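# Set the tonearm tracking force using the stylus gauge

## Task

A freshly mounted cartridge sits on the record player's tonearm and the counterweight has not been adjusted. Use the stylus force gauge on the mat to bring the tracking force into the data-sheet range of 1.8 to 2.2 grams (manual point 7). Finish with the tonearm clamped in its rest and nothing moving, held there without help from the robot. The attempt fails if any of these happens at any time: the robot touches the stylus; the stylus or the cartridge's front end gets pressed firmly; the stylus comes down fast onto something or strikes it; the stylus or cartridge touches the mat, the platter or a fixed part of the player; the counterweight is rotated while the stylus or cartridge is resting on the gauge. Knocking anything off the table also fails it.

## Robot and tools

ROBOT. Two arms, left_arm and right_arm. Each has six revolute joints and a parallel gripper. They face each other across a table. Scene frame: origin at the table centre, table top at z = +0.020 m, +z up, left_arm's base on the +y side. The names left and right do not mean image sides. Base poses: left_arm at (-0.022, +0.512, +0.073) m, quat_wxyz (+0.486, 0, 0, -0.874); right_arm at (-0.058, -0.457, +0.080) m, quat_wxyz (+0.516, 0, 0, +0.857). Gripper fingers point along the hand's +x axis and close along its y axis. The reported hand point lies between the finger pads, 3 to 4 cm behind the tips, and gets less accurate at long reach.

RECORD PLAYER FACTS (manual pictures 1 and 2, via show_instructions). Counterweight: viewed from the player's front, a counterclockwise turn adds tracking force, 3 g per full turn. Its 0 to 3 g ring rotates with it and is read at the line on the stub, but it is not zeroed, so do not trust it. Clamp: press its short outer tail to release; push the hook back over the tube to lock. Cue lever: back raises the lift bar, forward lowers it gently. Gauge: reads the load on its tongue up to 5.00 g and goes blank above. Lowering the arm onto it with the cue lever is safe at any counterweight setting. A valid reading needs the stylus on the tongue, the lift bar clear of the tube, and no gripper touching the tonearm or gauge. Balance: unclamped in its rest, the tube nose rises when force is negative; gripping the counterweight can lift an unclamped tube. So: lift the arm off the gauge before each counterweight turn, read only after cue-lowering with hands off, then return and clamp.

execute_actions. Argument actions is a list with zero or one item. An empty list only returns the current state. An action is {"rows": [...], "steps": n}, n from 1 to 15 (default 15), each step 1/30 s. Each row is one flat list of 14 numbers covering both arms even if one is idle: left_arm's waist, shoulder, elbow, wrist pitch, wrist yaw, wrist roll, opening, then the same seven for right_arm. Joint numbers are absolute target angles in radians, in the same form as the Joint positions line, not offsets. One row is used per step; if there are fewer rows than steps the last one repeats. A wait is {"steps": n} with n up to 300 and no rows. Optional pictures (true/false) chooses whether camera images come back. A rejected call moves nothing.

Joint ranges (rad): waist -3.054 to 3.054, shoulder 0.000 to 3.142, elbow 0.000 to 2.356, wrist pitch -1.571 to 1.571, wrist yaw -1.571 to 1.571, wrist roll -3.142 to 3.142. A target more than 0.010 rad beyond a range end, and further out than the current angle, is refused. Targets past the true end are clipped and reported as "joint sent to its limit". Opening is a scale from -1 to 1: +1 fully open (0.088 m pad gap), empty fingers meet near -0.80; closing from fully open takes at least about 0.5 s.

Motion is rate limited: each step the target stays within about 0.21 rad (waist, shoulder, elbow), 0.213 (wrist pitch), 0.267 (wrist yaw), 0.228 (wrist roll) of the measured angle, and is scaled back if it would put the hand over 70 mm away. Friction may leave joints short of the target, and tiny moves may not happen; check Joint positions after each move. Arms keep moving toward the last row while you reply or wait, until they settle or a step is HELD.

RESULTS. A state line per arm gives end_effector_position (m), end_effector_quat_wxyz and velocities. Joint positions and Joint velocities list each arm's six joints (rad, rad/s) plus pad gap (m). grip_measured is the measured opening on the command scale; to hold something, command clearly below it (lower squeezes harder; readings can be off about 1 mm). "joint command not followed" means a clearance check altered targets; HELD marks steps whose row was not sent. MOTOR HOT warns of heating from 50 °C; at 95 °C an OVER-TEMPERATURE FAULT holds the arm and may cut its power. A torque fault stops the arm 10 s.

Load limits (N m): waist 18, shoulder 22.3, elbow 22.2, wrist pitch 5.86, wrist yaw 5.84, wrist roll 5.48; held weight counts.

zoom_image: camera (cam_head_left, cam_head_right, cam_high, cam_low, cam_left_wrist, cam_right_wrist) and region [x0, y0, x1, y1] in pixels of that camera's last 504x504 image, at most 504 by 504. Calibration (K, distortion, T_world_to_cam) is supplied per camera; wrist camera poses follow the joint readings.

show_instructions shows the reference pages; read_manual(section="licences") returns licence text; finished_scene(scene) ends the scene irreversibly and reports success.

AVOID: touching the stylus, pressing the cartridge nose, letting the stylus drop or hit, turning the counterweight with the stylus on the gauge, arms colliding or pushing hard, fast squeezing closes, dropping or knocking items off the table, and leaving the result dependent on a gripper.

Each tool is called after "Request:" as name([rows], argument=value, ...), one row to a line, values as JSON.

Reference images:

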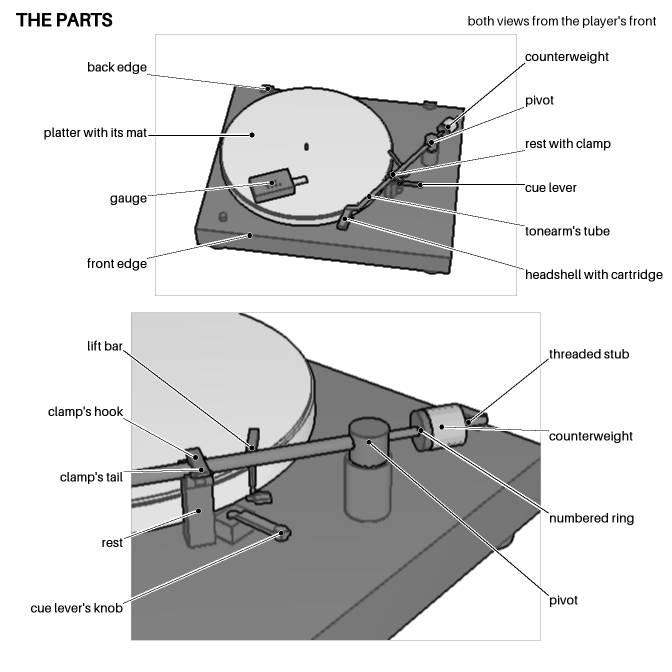

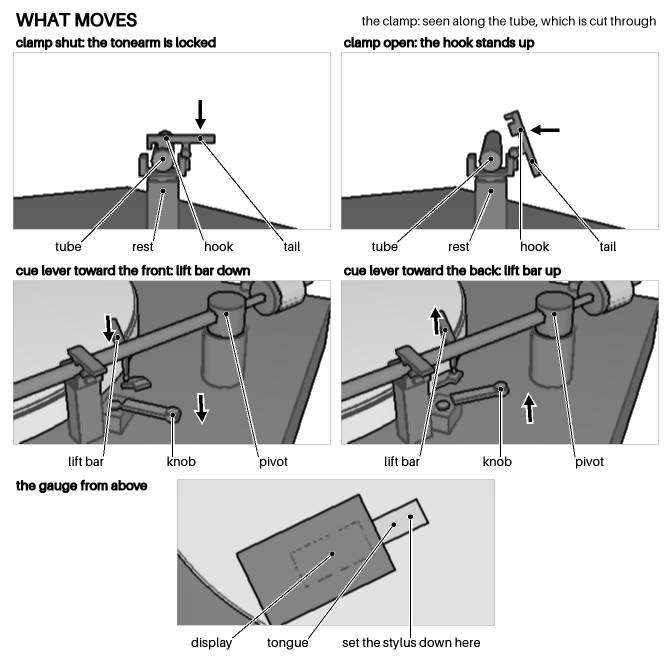

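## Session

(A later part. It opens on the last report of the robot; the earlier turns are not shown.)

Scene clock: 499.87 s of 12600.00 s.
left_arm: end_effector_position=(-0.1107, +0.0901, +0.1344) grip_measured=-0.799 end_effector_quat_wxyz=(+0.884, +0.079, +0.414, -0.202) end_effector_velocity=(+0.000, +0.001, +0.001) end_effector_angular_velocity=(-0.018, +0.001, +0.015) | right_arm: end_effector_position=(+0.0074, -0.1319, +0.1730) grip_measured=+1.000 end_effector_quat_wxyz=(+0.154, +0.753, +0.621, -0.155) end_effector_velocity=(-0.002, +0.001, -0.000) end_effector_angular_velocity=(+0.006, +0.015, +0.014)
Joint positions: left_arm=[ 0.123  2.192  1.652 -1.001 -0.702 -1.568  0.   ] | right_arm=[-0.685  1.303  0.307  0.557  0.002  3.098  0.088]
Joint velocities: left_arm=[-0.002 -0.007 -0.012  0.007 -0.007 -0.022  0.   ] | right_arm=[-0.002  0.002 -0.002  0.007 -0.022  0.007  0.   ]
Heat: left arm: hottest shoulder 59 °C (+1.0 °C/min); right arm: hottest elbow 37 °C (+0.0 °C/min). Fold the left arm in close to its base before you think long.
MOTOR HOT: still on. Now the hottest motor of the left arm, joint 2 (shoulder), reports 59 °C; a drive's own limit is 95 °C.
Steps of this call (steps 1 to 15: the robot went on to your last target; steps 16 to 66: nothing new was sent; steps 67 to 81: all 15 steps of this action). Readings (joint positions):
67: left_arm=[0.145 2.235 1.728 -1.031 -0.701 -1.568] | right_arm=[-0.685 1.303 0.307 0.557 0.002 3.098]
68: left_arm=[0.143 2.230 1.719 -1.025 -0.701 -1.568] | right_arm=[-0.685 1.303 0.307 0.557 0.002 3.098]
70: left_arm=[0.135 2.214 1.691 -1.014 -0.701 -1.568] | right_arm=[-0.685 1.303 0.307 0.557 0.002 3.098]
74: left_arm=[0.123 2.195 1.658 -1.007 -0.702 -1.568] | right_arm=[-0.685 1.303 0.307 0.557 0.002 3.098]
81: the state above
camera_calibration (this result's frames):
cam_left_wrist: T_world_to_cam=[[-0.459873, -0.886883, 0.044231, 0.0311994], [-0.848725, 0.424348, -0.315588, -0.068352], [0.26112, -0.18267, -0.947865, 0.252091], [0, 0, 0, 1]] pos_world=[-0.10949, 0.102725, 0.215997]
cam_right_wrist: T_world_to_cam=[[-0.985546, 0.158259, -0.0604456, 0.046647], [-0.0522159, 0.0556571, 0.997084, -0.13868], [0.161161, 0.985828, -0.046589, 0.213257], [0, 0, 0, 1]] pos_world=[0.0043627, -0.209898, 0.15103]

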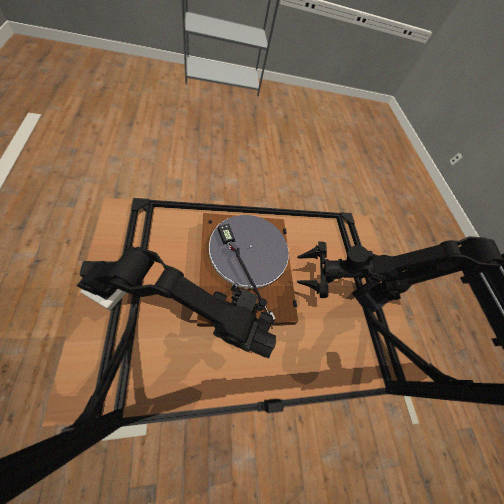

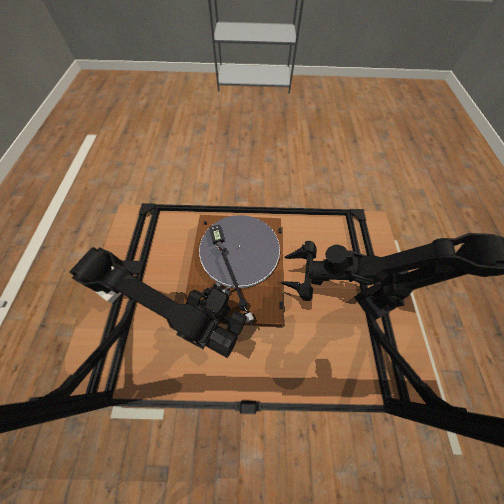

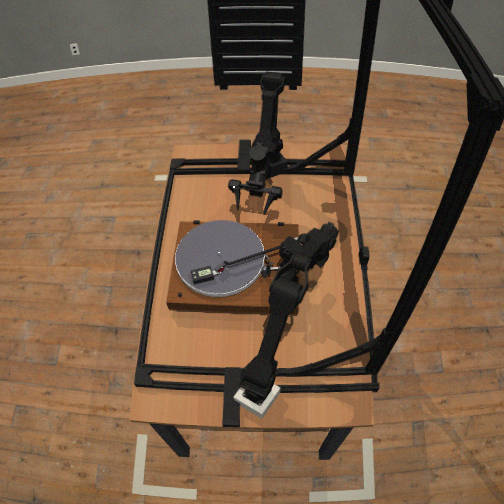

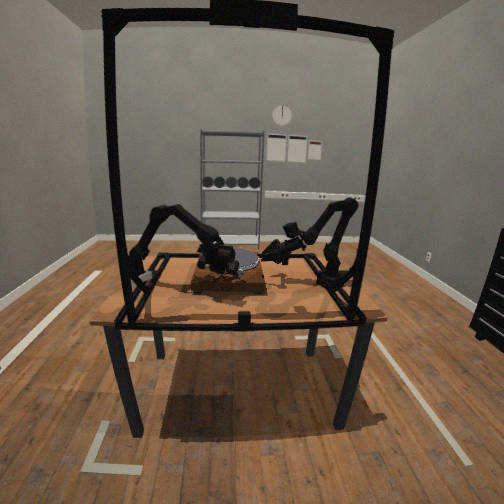

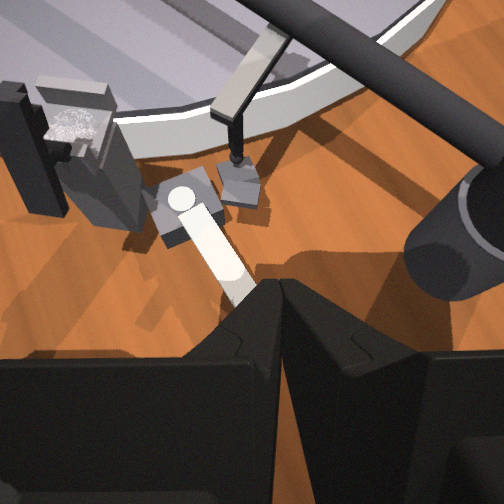

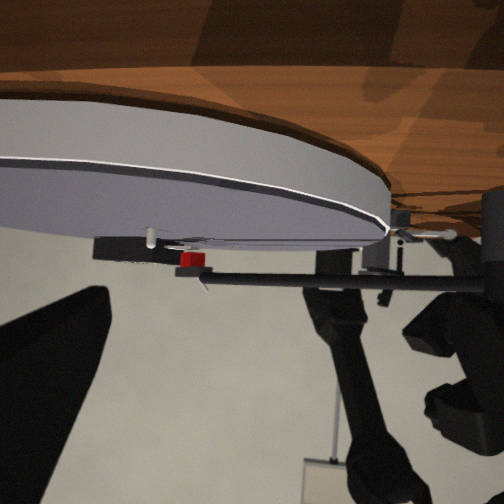

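Request:
execute_actions([
  {"rows":[[0.12,2.175,1.61,-0.995,-0.7,-1.57,-1,-0.686,1.3,0.304,0.556,0,3.1,1],[0.118,2.168,1.595,-0.99,-0.7,-1.57,-1,-0.686,1.3,0.304,0.556,0,3.1,1]],"steps":15},
], pictures=false)

Request:
execute_actions([
  {"rows":[[0.112,2.165,1.68,-1.07,-0.7,-1.57,-1,-0.686,1.3,0.304,0.556,0,3.1,1]],"steps":15},
], pictures=false)

Request:
execute_actions([
  {"steps":60},
])

Request:
zoom_image(camera="cam_high", region=[180, 250, 260, 300])

Request:
zoom_image(camera="cam_right_wrist", region=[130, 215, 250, 300])

Scene clock: 505.77 s of 12600.00 s.
left_arm: end_effector_position=(-0.1118, +0.0960, +0.1342) grip_measured=-0.799 end_effector_quat_wxyz=(+0.884, +0.080, +0.412, -0.206) end_effector_velocity=(+0.001, +0.002, +0.001) end_effector_angular_velocity=(+0.016, -0.016, -0.019) | right_arm: end_effector_position=(+0.0074, -0.1319, +0.1729) grip_measured=+1.000 end_effector_quat_wxyz=(+0.154, +0.752, +0.621, -0.155) end_effector_velocity=(+0.001, -0.003, -0.005) end_effector_angular_velocity=(-0.015, +0.013, -0.004)
Joint positions: left_arm=[ 0.114  2.171  1.616 -0.986 -0.705 -1.568  0.   ] | right_arm=[-0.685  1.303  0.307  0.557  0.002  3.098  0.088]
Joint velocities: left_arm=[-0.002 -0.002 -0.002 -0.007 -0.007  0.022  0.   ] | right_arm=[-0.007  0.002 -0.007 -0.007 -0.007  0.007  0.   ]
Heat: left arm: hottest shoulder 59 °C (+0.0 °C/min); right arm: hottest elbow 37 °C (+0.0 °C/min). Fold the left arm in close to its base before you think long.
MOTOR HOT: still on. Now the hottest motor of the left arm, joint 2 (shoulder), reports 59 °C; a drive's own limit is 95 °C.
Steps of this call (steps 1 to 15: the robot went on to your last target; steps 16 to 162: nothing new was sent; steps 163 to 177: all 15 steps of this action). Readings (joint positions):
163: left_arm=[0.122 2.188 1.646 -0.997 -0.703 -1.568] | right_arm=[-0.685 1.303 0.307 0.557 0.002 3.098]
164: left_arm=[0.120 2.183 1.638 -0.994 -0.703 -1.568] | right_arm=[-0.685 1.303 0.307 0.557 0.002 3.098]
166: left_arm=[0.115 2.175 1.624 -0.992 -0.703 -1.568] | right_arm=[-0.685 1.303 0.307 0.557 0.002 3.098]
170: left_arm=[0.114 2.171 1.617 -0.988 -0.705 -1.568] | right_arm=[-0.685 1.303 0.307 0.557 0.002 3.098]
177: the state above

Scene clock: 506.27 s of 12600.00 s.
left_arm: end_effector_position=(-0.1119, +0.0975, +0.1465) grip_measured=-0.799 end_effector_quat_wxyz=(+0.884, +0.093, +0.412, -0.200) end_effector_velocity=(-0.002, +0.004, +0.001) end_effector_angular_velocity=(+0.014, +0.001, -0.002) | right_arm: end_effector_position=(+0.0074, -0.1319, +0.1729) grip_measured=+1.000 end_effector_quat_wxyz=(+0.154, +0.752, +0.621, -0.155) end_effector_velocity=(-0.001, +0.000, -0.001) end_effector_angular_velocity=(-0.007, +0.004, +0.016)
Joint positions: left_arm=[ 0.114  2.17   1.669 -1.068 -0.699 -1.568  0.   ] | right_arm=[-0.685  1.303  0.307  0.557  0.002  3.098  0.088]
Joint velocities: left_arm=[-0.007 -0.002  0.002 -0.022  0.007 -0.007  0.   ] | right_arm=[-0.007  0.002  0.002 -0.007 -0.022 -0.007  0.   ]
Heat: left arm: hottest shoulder 59 °C (+0.0 °C/min); right arm: hottest elbow 37 °C (+0.0 °C/min). Fold the left arm in close to its base before you think long.
MOTOR HOT: still on. Now the hottest motor of the left arm, joint 2 (shoulder), reports 59 °C; a drive's own limit is 95 °C.
Steps of this call (steps 1 to 15: all 15 steps of this action). Readings (joint positions):
1: left_arm=[0.114 2.171 1.625 -0.998 -0.703 -1.568] | right_arm=[-0.685 1.303 0.307 0.557 0.002 3.098]
2: left_arm=[0.114 2.171 1.637 -1.021 -0.700 -1.568] | right_arm=[-0.685 1.303 0.307 0.557 0.002 3.098]
4: left_arm=[0.114 2.170 1.650 -1.051 -0.700 -1.568] | right_arm=[-0.685 1.303 0.307 0.557 0.002 3.098]
8: left_arm=[0.114 2.170 1.667 -1.063 -0.699 -1.568] | right_arm=[-0.685 1.303 0.307 0.557 0.002 3.098]
15: the state above

Scene clock: 508.27 s of 12600.00 s.
left_arm: end_effector_position=(-0.1119, +0.0975, +0.1466) grip_measured=-0.799 end_effector_quat_wxyz=(+0.884, +0.093, +0.412, -0.200) end_effector_velocity=(+0.003, +0.002, +0.001) end_effector_angular_velocity=(+0.006, -0.027, -0.008) | right_arm: end_effector_position=(+0.0074, -0.1320, +0.1728) grip_measured=+1.000 end_effector_quat_wxyz=(+0.155, +0.752, +0.621, -0.155) end_effector_velocity=(+0.002, -0.002, -0.002) end_effector_angular_velocity=(-0.009, -0.008, -0.006)
Joint positions: left_arm=[ 0.114  2.17   1.669 -1.068 -0.699 -1.568  0.   ] | right_arm=[-0.685  1.303  0.307  0.557  0.002  3.098  0.088]
Joint velocities: left_arm=[-0.002 -0.002 -0.007 -0.007 -0.022  0.007  0.   ] | right_arm=[-0.002 -0.002 -0.002 -0.007  0.007 -0.007  0.   ]
Heat: left arm: hottest shoulder 60 °C (+2.0 °C/min); right arm: hottest elbow 37 °C (+0.0 °C/min). Fold the left arm in close to its base before you think long.
MOTOR HOT: still on. Now the hottest motor of the left arm, joint 2 (shoulder), reports 60 °C; a drive's own limit is 95 °C.
Steps of this call (steps 1 to 15: the robot went on to your last target; steps 16 to 60: nothing new was sent). Readings (joint positions):
1: left_arm=[0.114 2.170 1.669 -1.068 -0.699 -1.568] | right_arm=[-0.685 1.303 0.307 0.557 0.002 3.098]
2: left_arm=[0.114 2.170 1.669 -1.068 -0.699 -1.568] | right_arm=[-0.685 1.303 0.307 0.557 0.002 3.098]
4: left_arm=[0.114 2.170 1.669 -1.068 -0.699 -1.568] | right_arm=[-0.685 1.303 0.307 0.557 0.002 3.098]
8: left_arm=[0.114 2.170 1.669 -1.068 -0.699 -1.568] | right_arm=[-0.685 1.303 0.307 0.557 0.002 3.098]
60: the state above
All arms were judged still, so your last target was given up. Only a new action makes them travel on or press farther. Fingers that are still opening or closing keep moving.
camera_calibration (this result's frames):
cam_left_wrist: T_world_to_cam=[[-0.468639, -0.883242, 0.0161638, 0.0394158], [-0.841581, 0.440822, -0.312119, -0.0700146], [0.268551, -0.159874, -0.949905, 0.264273], [0, 0, 0, 1]] pos_world=[-0.111422, 0.107928, 0.228544]
cam_right_wrist: T_world_to_cam=[[-0.985555, 0.158213, -0.0604156, 0.0466172], [-0.0520657, 0.0564029, 0.99705, -0.13835], [0.161154, 0.985793, -0.0473506, 0.21351], [0, 0, 0, 1]] pos_world=[0.00433242, -0.210049, 0.150868]

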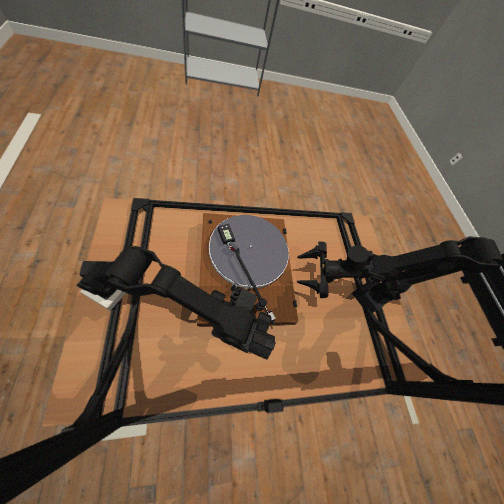

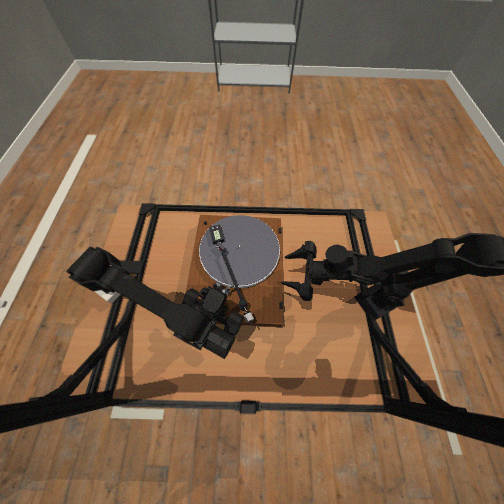

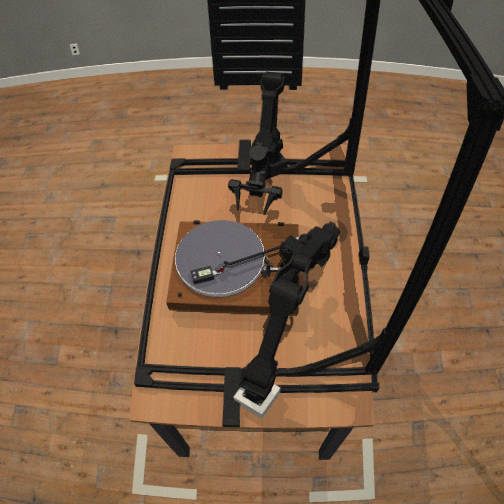

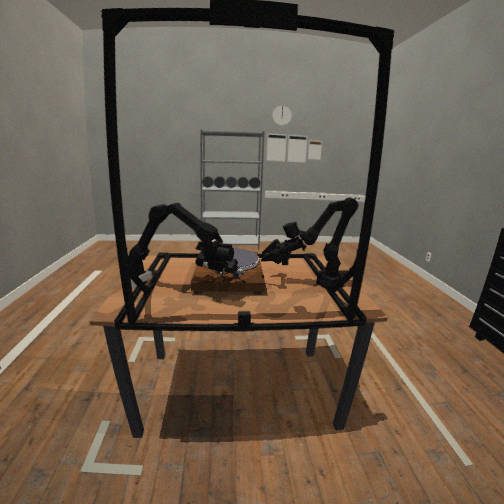

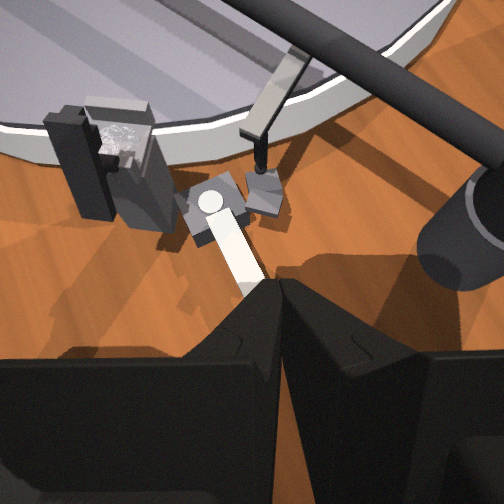

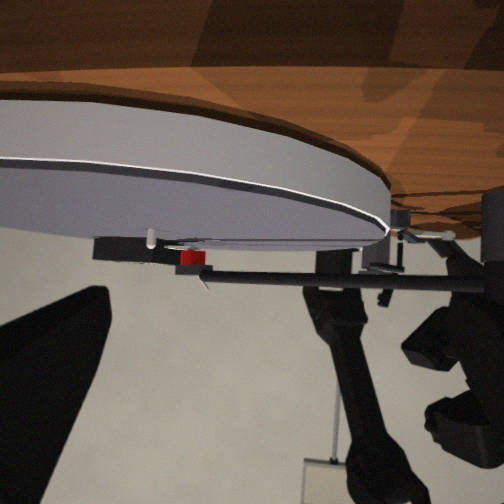

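Region (180, 250, 260, 300) of cam_high's 504x504 image, scaled by 6.300, with more detail than that image has; it fills the top 315 rows of this view, and the rest is white.

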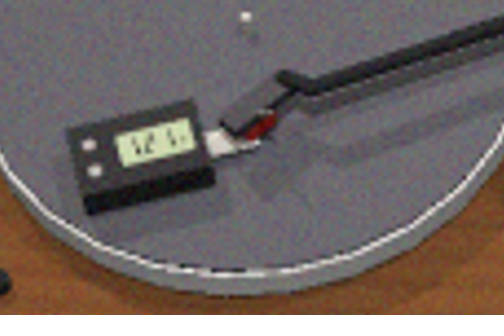

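Region (130, 215, 250, 300) of cam_right_wrist's 504x504 image, scaled by 4.200, with more detail than that image has; it fills the top 357 rows of this view, and the rest is white.

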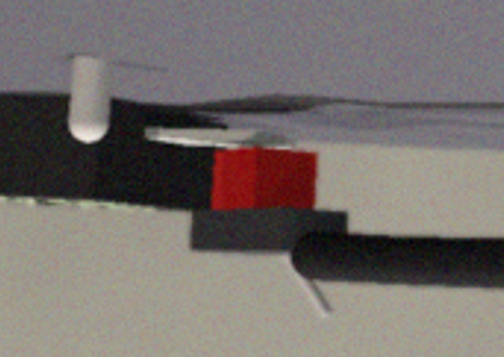

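Request:
zoom_image(camera="cam_head_right", region=[200, 220, 240, 255])

Request:
zoom_image(camera="cam_high", region=[190, 262, 220, 284])

Region (200, 220, 240, 255) of cam_head_right's 504x504 image, scaled by 12.600, with more detail than that image has; it fills the top 441 rows of this view, and the rest is white.

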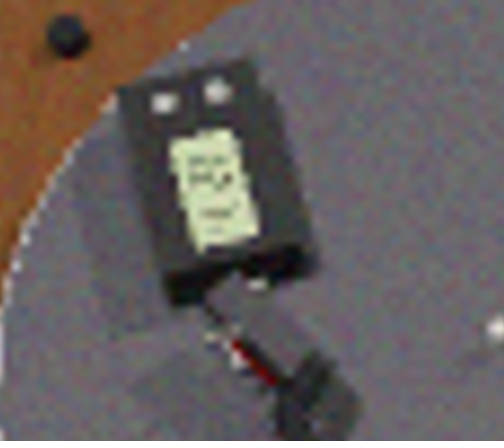

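Region (190, 262, 220, 284) of cam_high's 504x504 image, scaled by 16.800, with more detail than that image has; it fills the top 370 rows of this view, and the rest is white.

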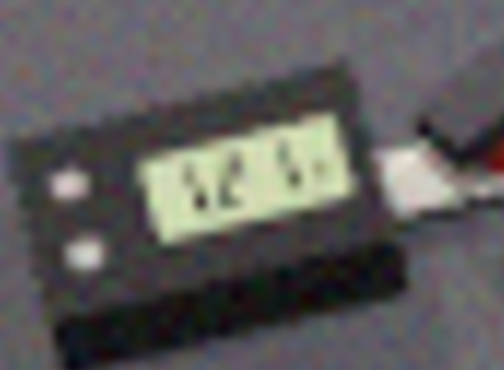

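Request:
execute_actions([
  {"rows":[[0.116,2.12,1.55,-1.0,-0.7,-1.57,-1,-0.686,1.3,0.304,0.556,0,3.1,1]],"steps":15},
])

Request:
zoom_image(camera="cam_high", region=[180, 250, 260, 300])

Request:
execute_actions([
  {"rows":[[0.116,2.127,1.485,-0.953,-0.7,-1.57,-1,-0.686,1.3,0.304,0.556,0,3.1,1]],"steps":15},
])

Scene clock: 515.30 s of 12600.00 s.
left_arm: end_effector_position=(-0.1056, +0.1105, +0.1350) grip_measured=-0.799 end_effector_quat_wxyz=(+0.885, +0.096, +0.411, -0.199) end_effector_velocity=(-0.000, -0.001, +0.001) end_effector_angular_velocity=(-0.012, +0.014, +0.008) | right_arm: end_effector_position=(+0.0074, -0.1320, +0.1729) grip_measured=+1.000 end_effector_quat_wxyz=(+0.154, +0.752, +0.621, -0.155) end_effector_velocity=(-0.001, -0.001, -0.002) end_effector_angular_velocity=(-0.008, -0.002, +0.007)
Joint positions: left_arm=[ 0.114  2.133  1.56  -1.002 -0.701 -1.568  0.   ] | right_arm=[-0.685  1.302  0.307  0.557  0.002  3.098  0.088]
Joint velocities: left_arm=[ 0.002 -0.007 -0.002  0.007  0.007 -0.007  0.   ] | right_arm=[-0.002 -0.002 -0.002 -0.007 -0.007 -0.007  0.   ]
Heat: left arm: hottest shoulder 60 °C (+2.0 °C/min); right arm: hottest elbow 37 °C (+0.0 °C/min). Fold the left arm in close to its base before you think long.
MOTOR HOT: still on. Now the hottest motor of the left arm, joint 2 (shoulder), reports 60 °C; a drive's own limit is 95 °C.
Steps of this call (steps 1 to 90: nothing new was sent; then 3.53 s passed at rest; steps 91 to 105: all 15 steps of this action). Readings (joint positions):
91: left_arm=[0.114 2.162 1.648 -1.044 -0.700 -1.568] | right_arm=[-0.685 1.302 0.307 0.557 0.002 3.098]
92: left_arm=[0.114 2.151 1.623 -1.031 -0.701 -1.568] | right_arm=[-0.685 1.302 0.307 0.557 0.002 3.098]
94: left_arm=[0.114 2.139 1.587 -1.022 -0.701 -1.568] | right_arm=[-0.685 1.302 0.307 0.557 0.002 3.098]
98: left_arm=[0.114 2.138 1.563 -1.007 -0.701 -1.568] | right_arm=[-0.685 1.302 0.307 0.557 0.002 3.098]
105: the state above
camera_calibration (this result's frames):
cam_left_wrist: T_world_to_cam=[[-0.468685, -0.8833, 0.0107777, 0.0548119], [-0.840541, 0.442178, -0.313, -0.0739992], [0.271707, -0.155758, -0.949692, 0.253416], [0, 0, 0, 1]] pos_world=[-0.105365, 0.120608, 0.216914]
cam_right_wrist: T_world_to_cam=[[-0.98555, 0.158236, -0.0604306, 0.04663], [-0.0521408, 0.05603, 0.997067, -0.13852], [0.161158, 0.98581, -0.0469698, 0.213448], [0, 0, 0, 1]] pos_world=[0.00433491, -0.210036, 0.150958]

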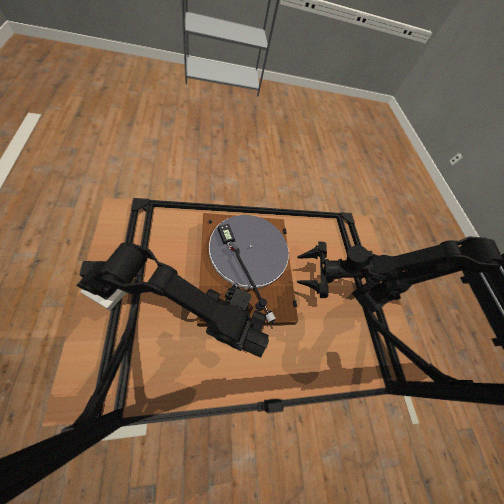

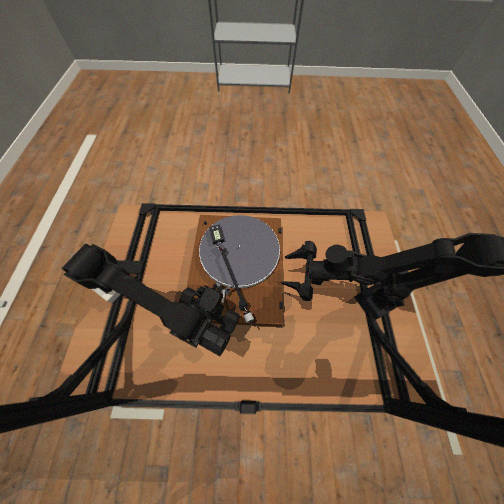

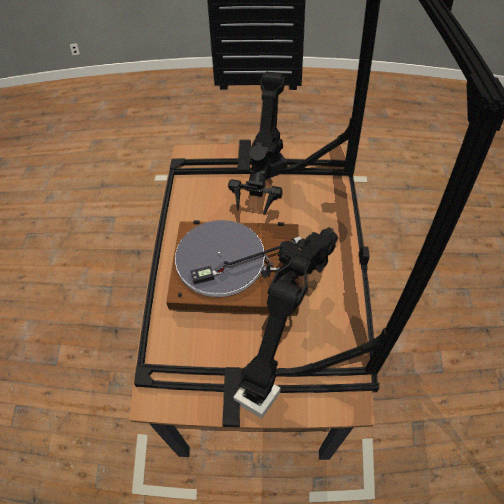

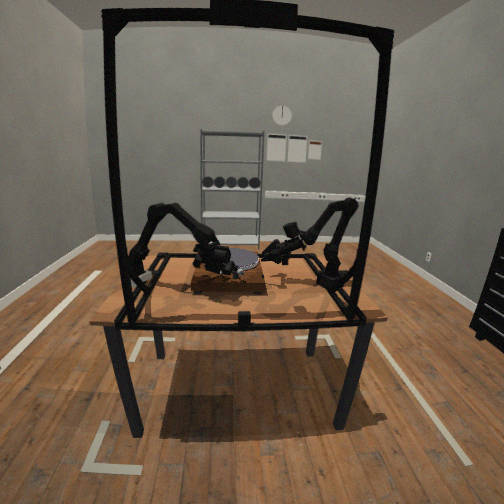

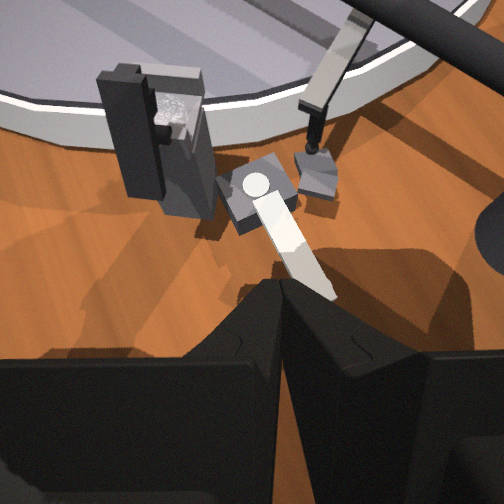

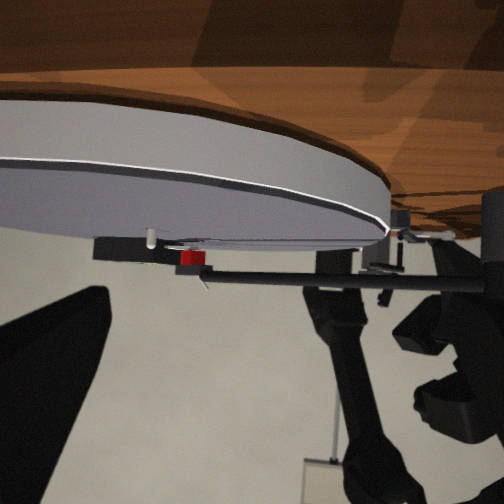

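Region (180, 250, 260, 300) of cam_high's 504x504 image, scaled by 6.300, with more detail than that image has; it fills the top 315 rows of this view, and the rest is white.

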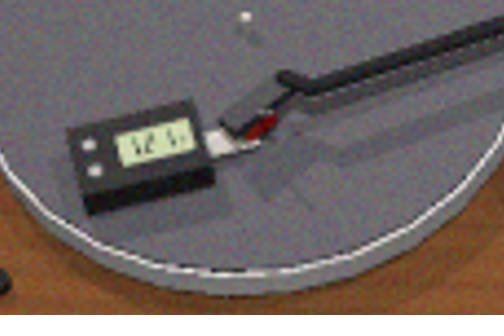

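Scene clock: 515.80 s of 12600.00 s.
left_arm: end_effector_position=(-0.1016, +0.1192, +0.1204) grip_measured=-0.799 end_effector_quat_wxyz=(+0.885, +0.103, +0.409, -0.196) end_effector_velocity=(-0.001, -0.001, +0.001) end_effector_angular_velocity=(-0.014, -0.002, +0.003) | right_arm: end_effector_position=(+0.0074, -0.1320, +0.1729) grip_measured=+1.000 end_effector_quat_wxyz=(+0.154, +0.752, +0.621, -0.155) end_effector_velocity=(+0.001, -0.000, -0.000) end_effector_angular_velocity=(+0.002, -0.004, +0.002)
Joint positions: left_arm=[ 0.114  2.13   1.493 -0.955 -0.7   -1.568  0.   ] | right_arm=[-0.685  1.302  0.307  0.557  0.002  3.098  0.088]
Joint velocities: left_arm=[-0.002 -0.002 -0.002  0.007 -0.007 -0.007  0.   ] | right_arm=[-0.007  0.002 -0.002  0.007 -0.007 -0.007  0.   ]
Heat: left arm: hottest shoulder 60 °C (+2.0 °C/min); right arm: hottest elbow 37 °C (+0.0 °C/min). Fold the left arm in close to its base before you think long.
MOTOR HOT: still on. Now the hottest motor of the left arm, joint 2 (shoulder), reports 60 °C; a drive's own limit is 95 °C.
Steps of this call (steps 1 to 15: all 15 steps of this action). Readings (joint positions):
1: left_arm=[0.114 2.132 1.548 -0.986 -0.701 -1.568] | right_arm=[-0.685 1.302 0.307 0.557 0.002 3.098]
2: left_arm=[0.114 2.130 1.535 -0.976 -0.701 -1.568] | right_arm=[-0.685 1.302 0.307 0.557 0.002 3.098]
4: left_arm=[0.114 2.129 1.512 -0.968 -0.701 -1.568] | right_arm=[-0.685 1.302 0.307 0.557 0.002 3.098]
8: left_arm=[0.114 2.129 1.493 -0.958 -0.700 -1.568] | right_arm=[-0.685 1.302 0.307 0.557 0.002 3.098]
15: the state above
camera_calibration (this result's frames):
cam_left_wrist: T_world_to_cam=[[-0.468692, -0.883342, -0.00595585, 0.0665363], [-0.838514, 0.447008, -0.311574, -0.0795584], [0.277888, -0.141038, -0.950203, 0.238777], [0, 0, 0, 1]] pos_world=[-0.101879, 0.128014, 0.202495]
cam_right_wrist: T_world_to_cam=[[-0.98555, 0.158236, -0.0604306, 0.04663], [-0.0521408, 0.05603, 0.997067, -0.13852], [0.161158, 0.98581, -0.0469698, 0.213448], [0, 0, 0, 1]] pos_world=[0.00433491, -0.210036, 0.150958]

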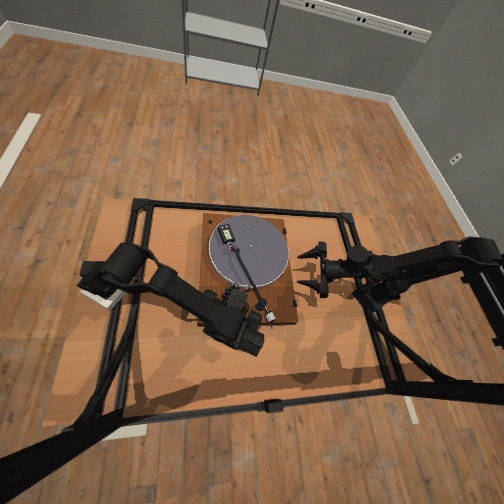

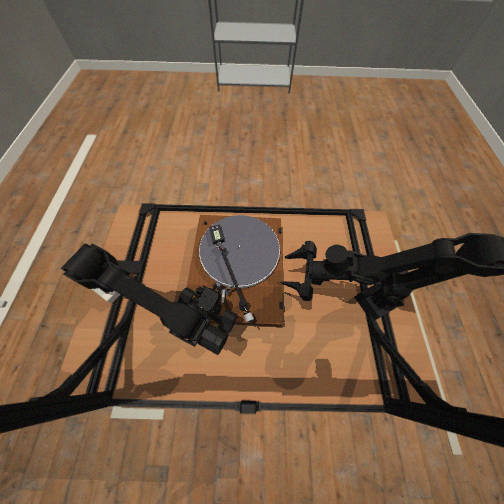

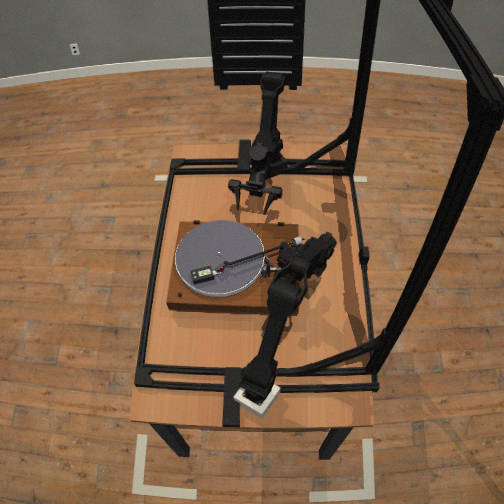

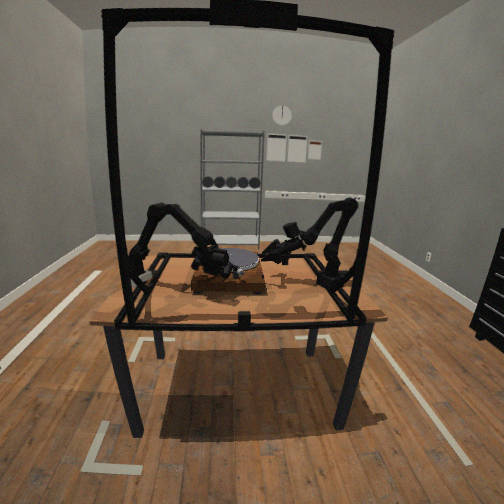

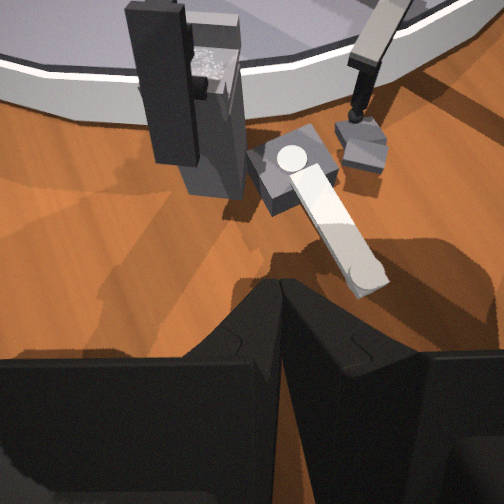

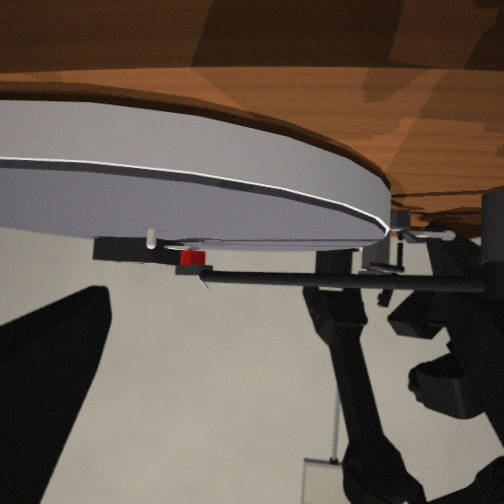

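Request:
execute_actions([
  {"rows":[[0.12,2.14,1.53,-0.965,-0.7,-1.57,-1,-0.686,1.3,0.304,0.556,0,3.1,1],[0.124,2.15,1.55,-0.972,-0.7,-1.57,-1,-0.686,1.3,0.304,0.556,0,3.1,1],[0.128,2.16,1.57,-0.98,-0.7,-1.57,-1,-0.686,1.3,0.304,0.556,0,3.1,1],[0.132,2.17,1.59,-0.987,-0.7,-1.57,-1,-0.686,1.3,0.304,0.556,0,3.1,1],[0.136,2.18,1.61,-0.994,-0.7,-1.57,-1,-0.686,1.3,0.304,0.556,0,3.1,1],[0.14,2.19,1.63,-1.0,-0.7,-1.57,-1,-0.686,1.3,0.304,0.556,0,3.1,1],[0.144,2.2,1.645,-1.005,-0.7,-1.57,-1,-0.686,1.3,0.304,0.556,0,3.1,1],[0.148,2.21,1.66,-1.011,-0.7,-1.57,-1,-0.686,1.3,0.304,0.556,0,3.1,1],[0.152,2.22,1.675,-1.018,-0.7,-1.57,-1,-0.686,1.3,0.304,0.556,0,3.1,1]],"steps":15},
], pictures=false)

Request:
execute_actions([
  {"steps":30},
])

Scene clock: 523.07 s of 12600.00 s.
left_arm: end_effector_position=(-0.0998, +0.0895, +0.1285) grip_measured=-0.799 end_effector_quat_wxyz=(+0.887, +0.084, +0.415, -0.185) end_effector_velocity=(+0.000, -0.008, +0.011) end_effector_angular_velocity=(-0.020, -0.015, +0.008) | right_arm: end_effector_position=(+0.0074, -0.1321, +0.1727) grip_measured=+1.000 end_effector_quat_wxyz=(+0.154, +0.752, +0.621, -0.155) end_effector_velocity=(-0.001, -0.001, -0.000) end_effector_angular_velocity=(-0.003, -0.003, +0.007)
Joint positions: left_arm=[ 0.149  2.209  1.659 -1.015 -0.697 -1.568  0.   ] | right_arm=[-0.685  1.302  0.307  0.557  0.002  3.098  0.088]
Joint velocities: left_arm=[ 0.002  0.012  0.056 -0.037 -0.022 -0.007  0.   ] | right_arm=[-0.002 -0.007 -0.002 -0.007 -0.007 -0.007  0.   ]
Heat: left arm: hottest shoulder 60 °C (+3.0 °C/min); right arm: hottest elbow 37 °C (+0.0 °C/min). Fold the left arm in close to its base before you think long.
MOTOR HOT: still on. Now the hottest motor of the left arm, joint 2 (shoulder), reports 60 °C; a drive's own limit is 95 °C.
Steps of this call (steps 1 to 15: the robot went on to your last target; steps 16 to 90: nothing new was sent; then 3.77 s passed at rest; steps 91 to 105: all 15 steps of this action). Readings (joint positions):
91: left_arm=[0.114 2.130 1.496 -0.956 -0.700 -1.568] | right_arm=[-0.685 1.302 0.307 0.557 0.002 3.098]
92: left_arm=[0.114 2.132 1.504 -0.962 -0.700 -1.568] | right_arm=[-0.685 1.302 0.307 0.557 0.002 3.098]
94: left_arm=[0.118 2.144 1.534 -0.971 -0.700 -1.568] | right_arm=[-0.685 1.302 0.307 0.557 0.002 3.098]
98: left_arm=[0.132 2.178 1.604 -1.000 -0.693 -1.568] | right_arm=[-0.685 1.302 0.307 0.557 0.002 3.098]
105: the state above

Scene clock: 524.07 s of 12600.00 s.
left_arm: end_effector_position=(-0.1002, +0.0885, +0.1296) grip_measured=-0.799 end_effector_quat_wxyz=(+0.887, +0.083, +0.415, -0.186) end_effector_velocity=(+0.000, +0.001, +0.003) end_effector_angular_velocity=(-0.005, -0.006, +0.003) | right_arm: end_effector_position=(+0.0074, -0.1321, +0.1727) grip_measured=+1.000 end_effector_quat_wxyz=(+0.154, +0.752, +0.621, -0.155) end_effector_velocity=(-0.001, -0.001, -0.002) end_effector_angular_velocity=(-0.008, -0.002, +0.007)
Joint positions: left_arm=[ 0.149  2.21   1.664 -1.016 -0.698 -1.568  0.   ] | right_arm=[-0.685  1.302  0.307  0.557  0.002  3.098  0.088]
Joint velocities: left_arm=[-0.002 -0.007 -0.002 -0.007 -0.007 -0.007  0.   ] | right_arm=[-0.002 -0.002 -0.002 -0.007 -0.007 -0.007  0.   ]
Heat: left arm: hottest shoulder 60 °C (+3.0 °C/min); right arm: hottest elbow 37 °C (+0.0 °C/min). Fold the left arm in close to its base before you think long.
MOTOR HOT: still on. Now the hottest motor of the left arm, joint 2 (shoulder), reports 60 °C; a drive's own limit is 95 °C.
Steps of this call (steps 1 to 15: the robot went on to your last target; steps 16 to 30: nothing new was sent). Readings (joint positions):
1: left_arm=[0.149 2.210 1.660 -1.015 -0.697 -1.568] | right_arm=[-0.685 1.302 0.307 0.557 0.002 3.098]
2: left_arm=[0.149 2.210 1.661 -1.015 -0.698 -1.568] | right_arm=[-0.685 1.302 0.307 0.557 0.002 3.098]
4: left_arm=[0.149 2.210 1.663 -1.015 -0.698 -1.568] | right_arm=[-0.685 1.302 0.307 0.557 0.002 3.098]
8: left_arm=[0.149 2.210 1.664 -1.016 -0.698 -1.568] | right_arm=[-0.685 1.302 0.307 0.557 0.002 3.098]
30: the state above
All arms were judged still, so your last target was given up. Only a new action makes them travel on or press farther. Fingers that are still opening or closing keep moving.
camera_calibration (this result's frames):
cam_left_wrist: T_world_to_cam=[[-0.43701, -0.899143, 0.0237335, 0.0408819], [-0.858117, 0.408872, -0.310578, -0.0605419], [0.26955, -0.156092, -0.950251, 0.243288], [0, 0, 0, 1]] pos_world=[-0.0996647, 0.099488, 0.211412]
cam_right_wrist: T_world_to_cam=[[-0.98555, 0.158377, -0.0600712, 0.0465739], [-0.0517192, 0.0563428, 0.997071, -0.138333], [0.161298, 0.98577, -0.0473375, 0.213599], [0, 0, 0, 1]] pos_world=[0.0042932, -0.210142, 0.150837]

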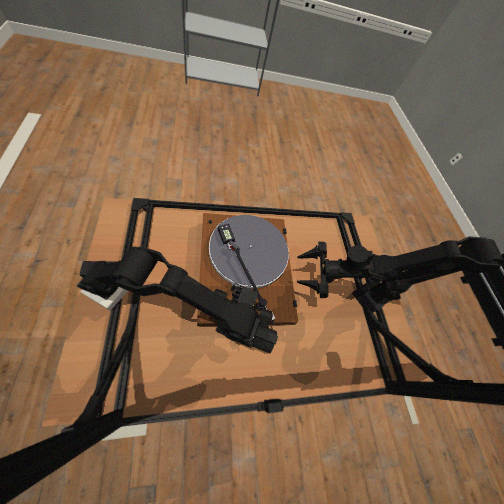

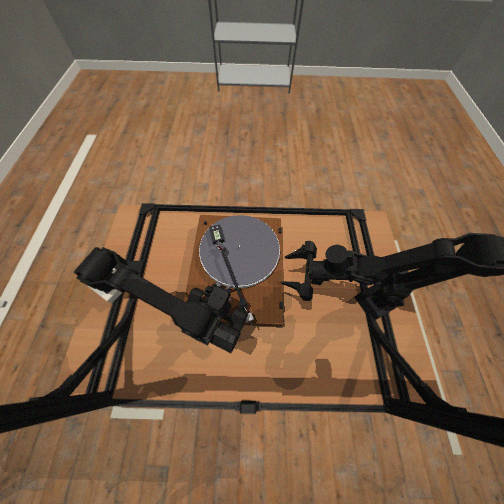

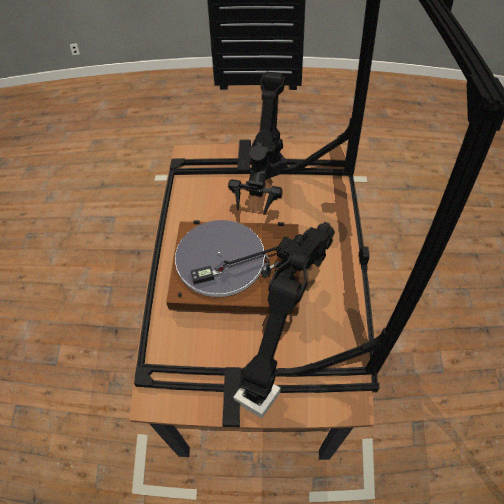

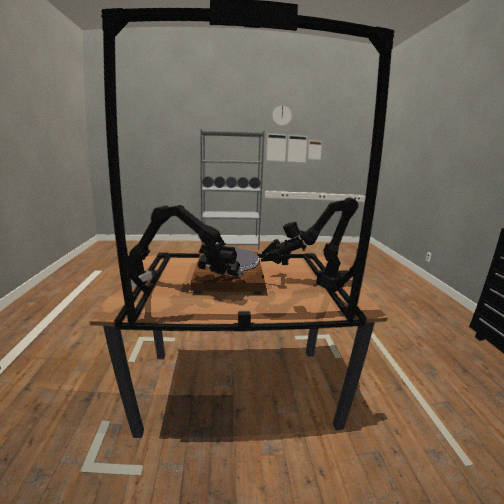

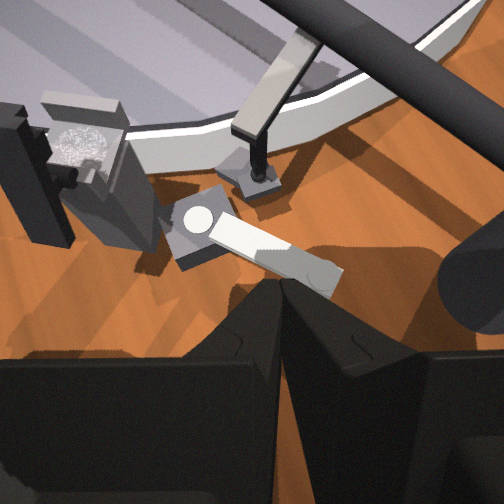

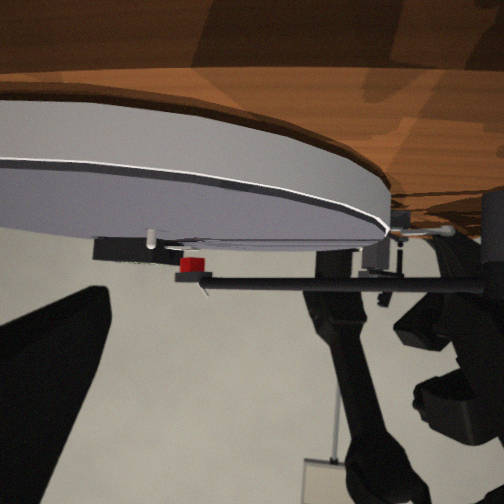

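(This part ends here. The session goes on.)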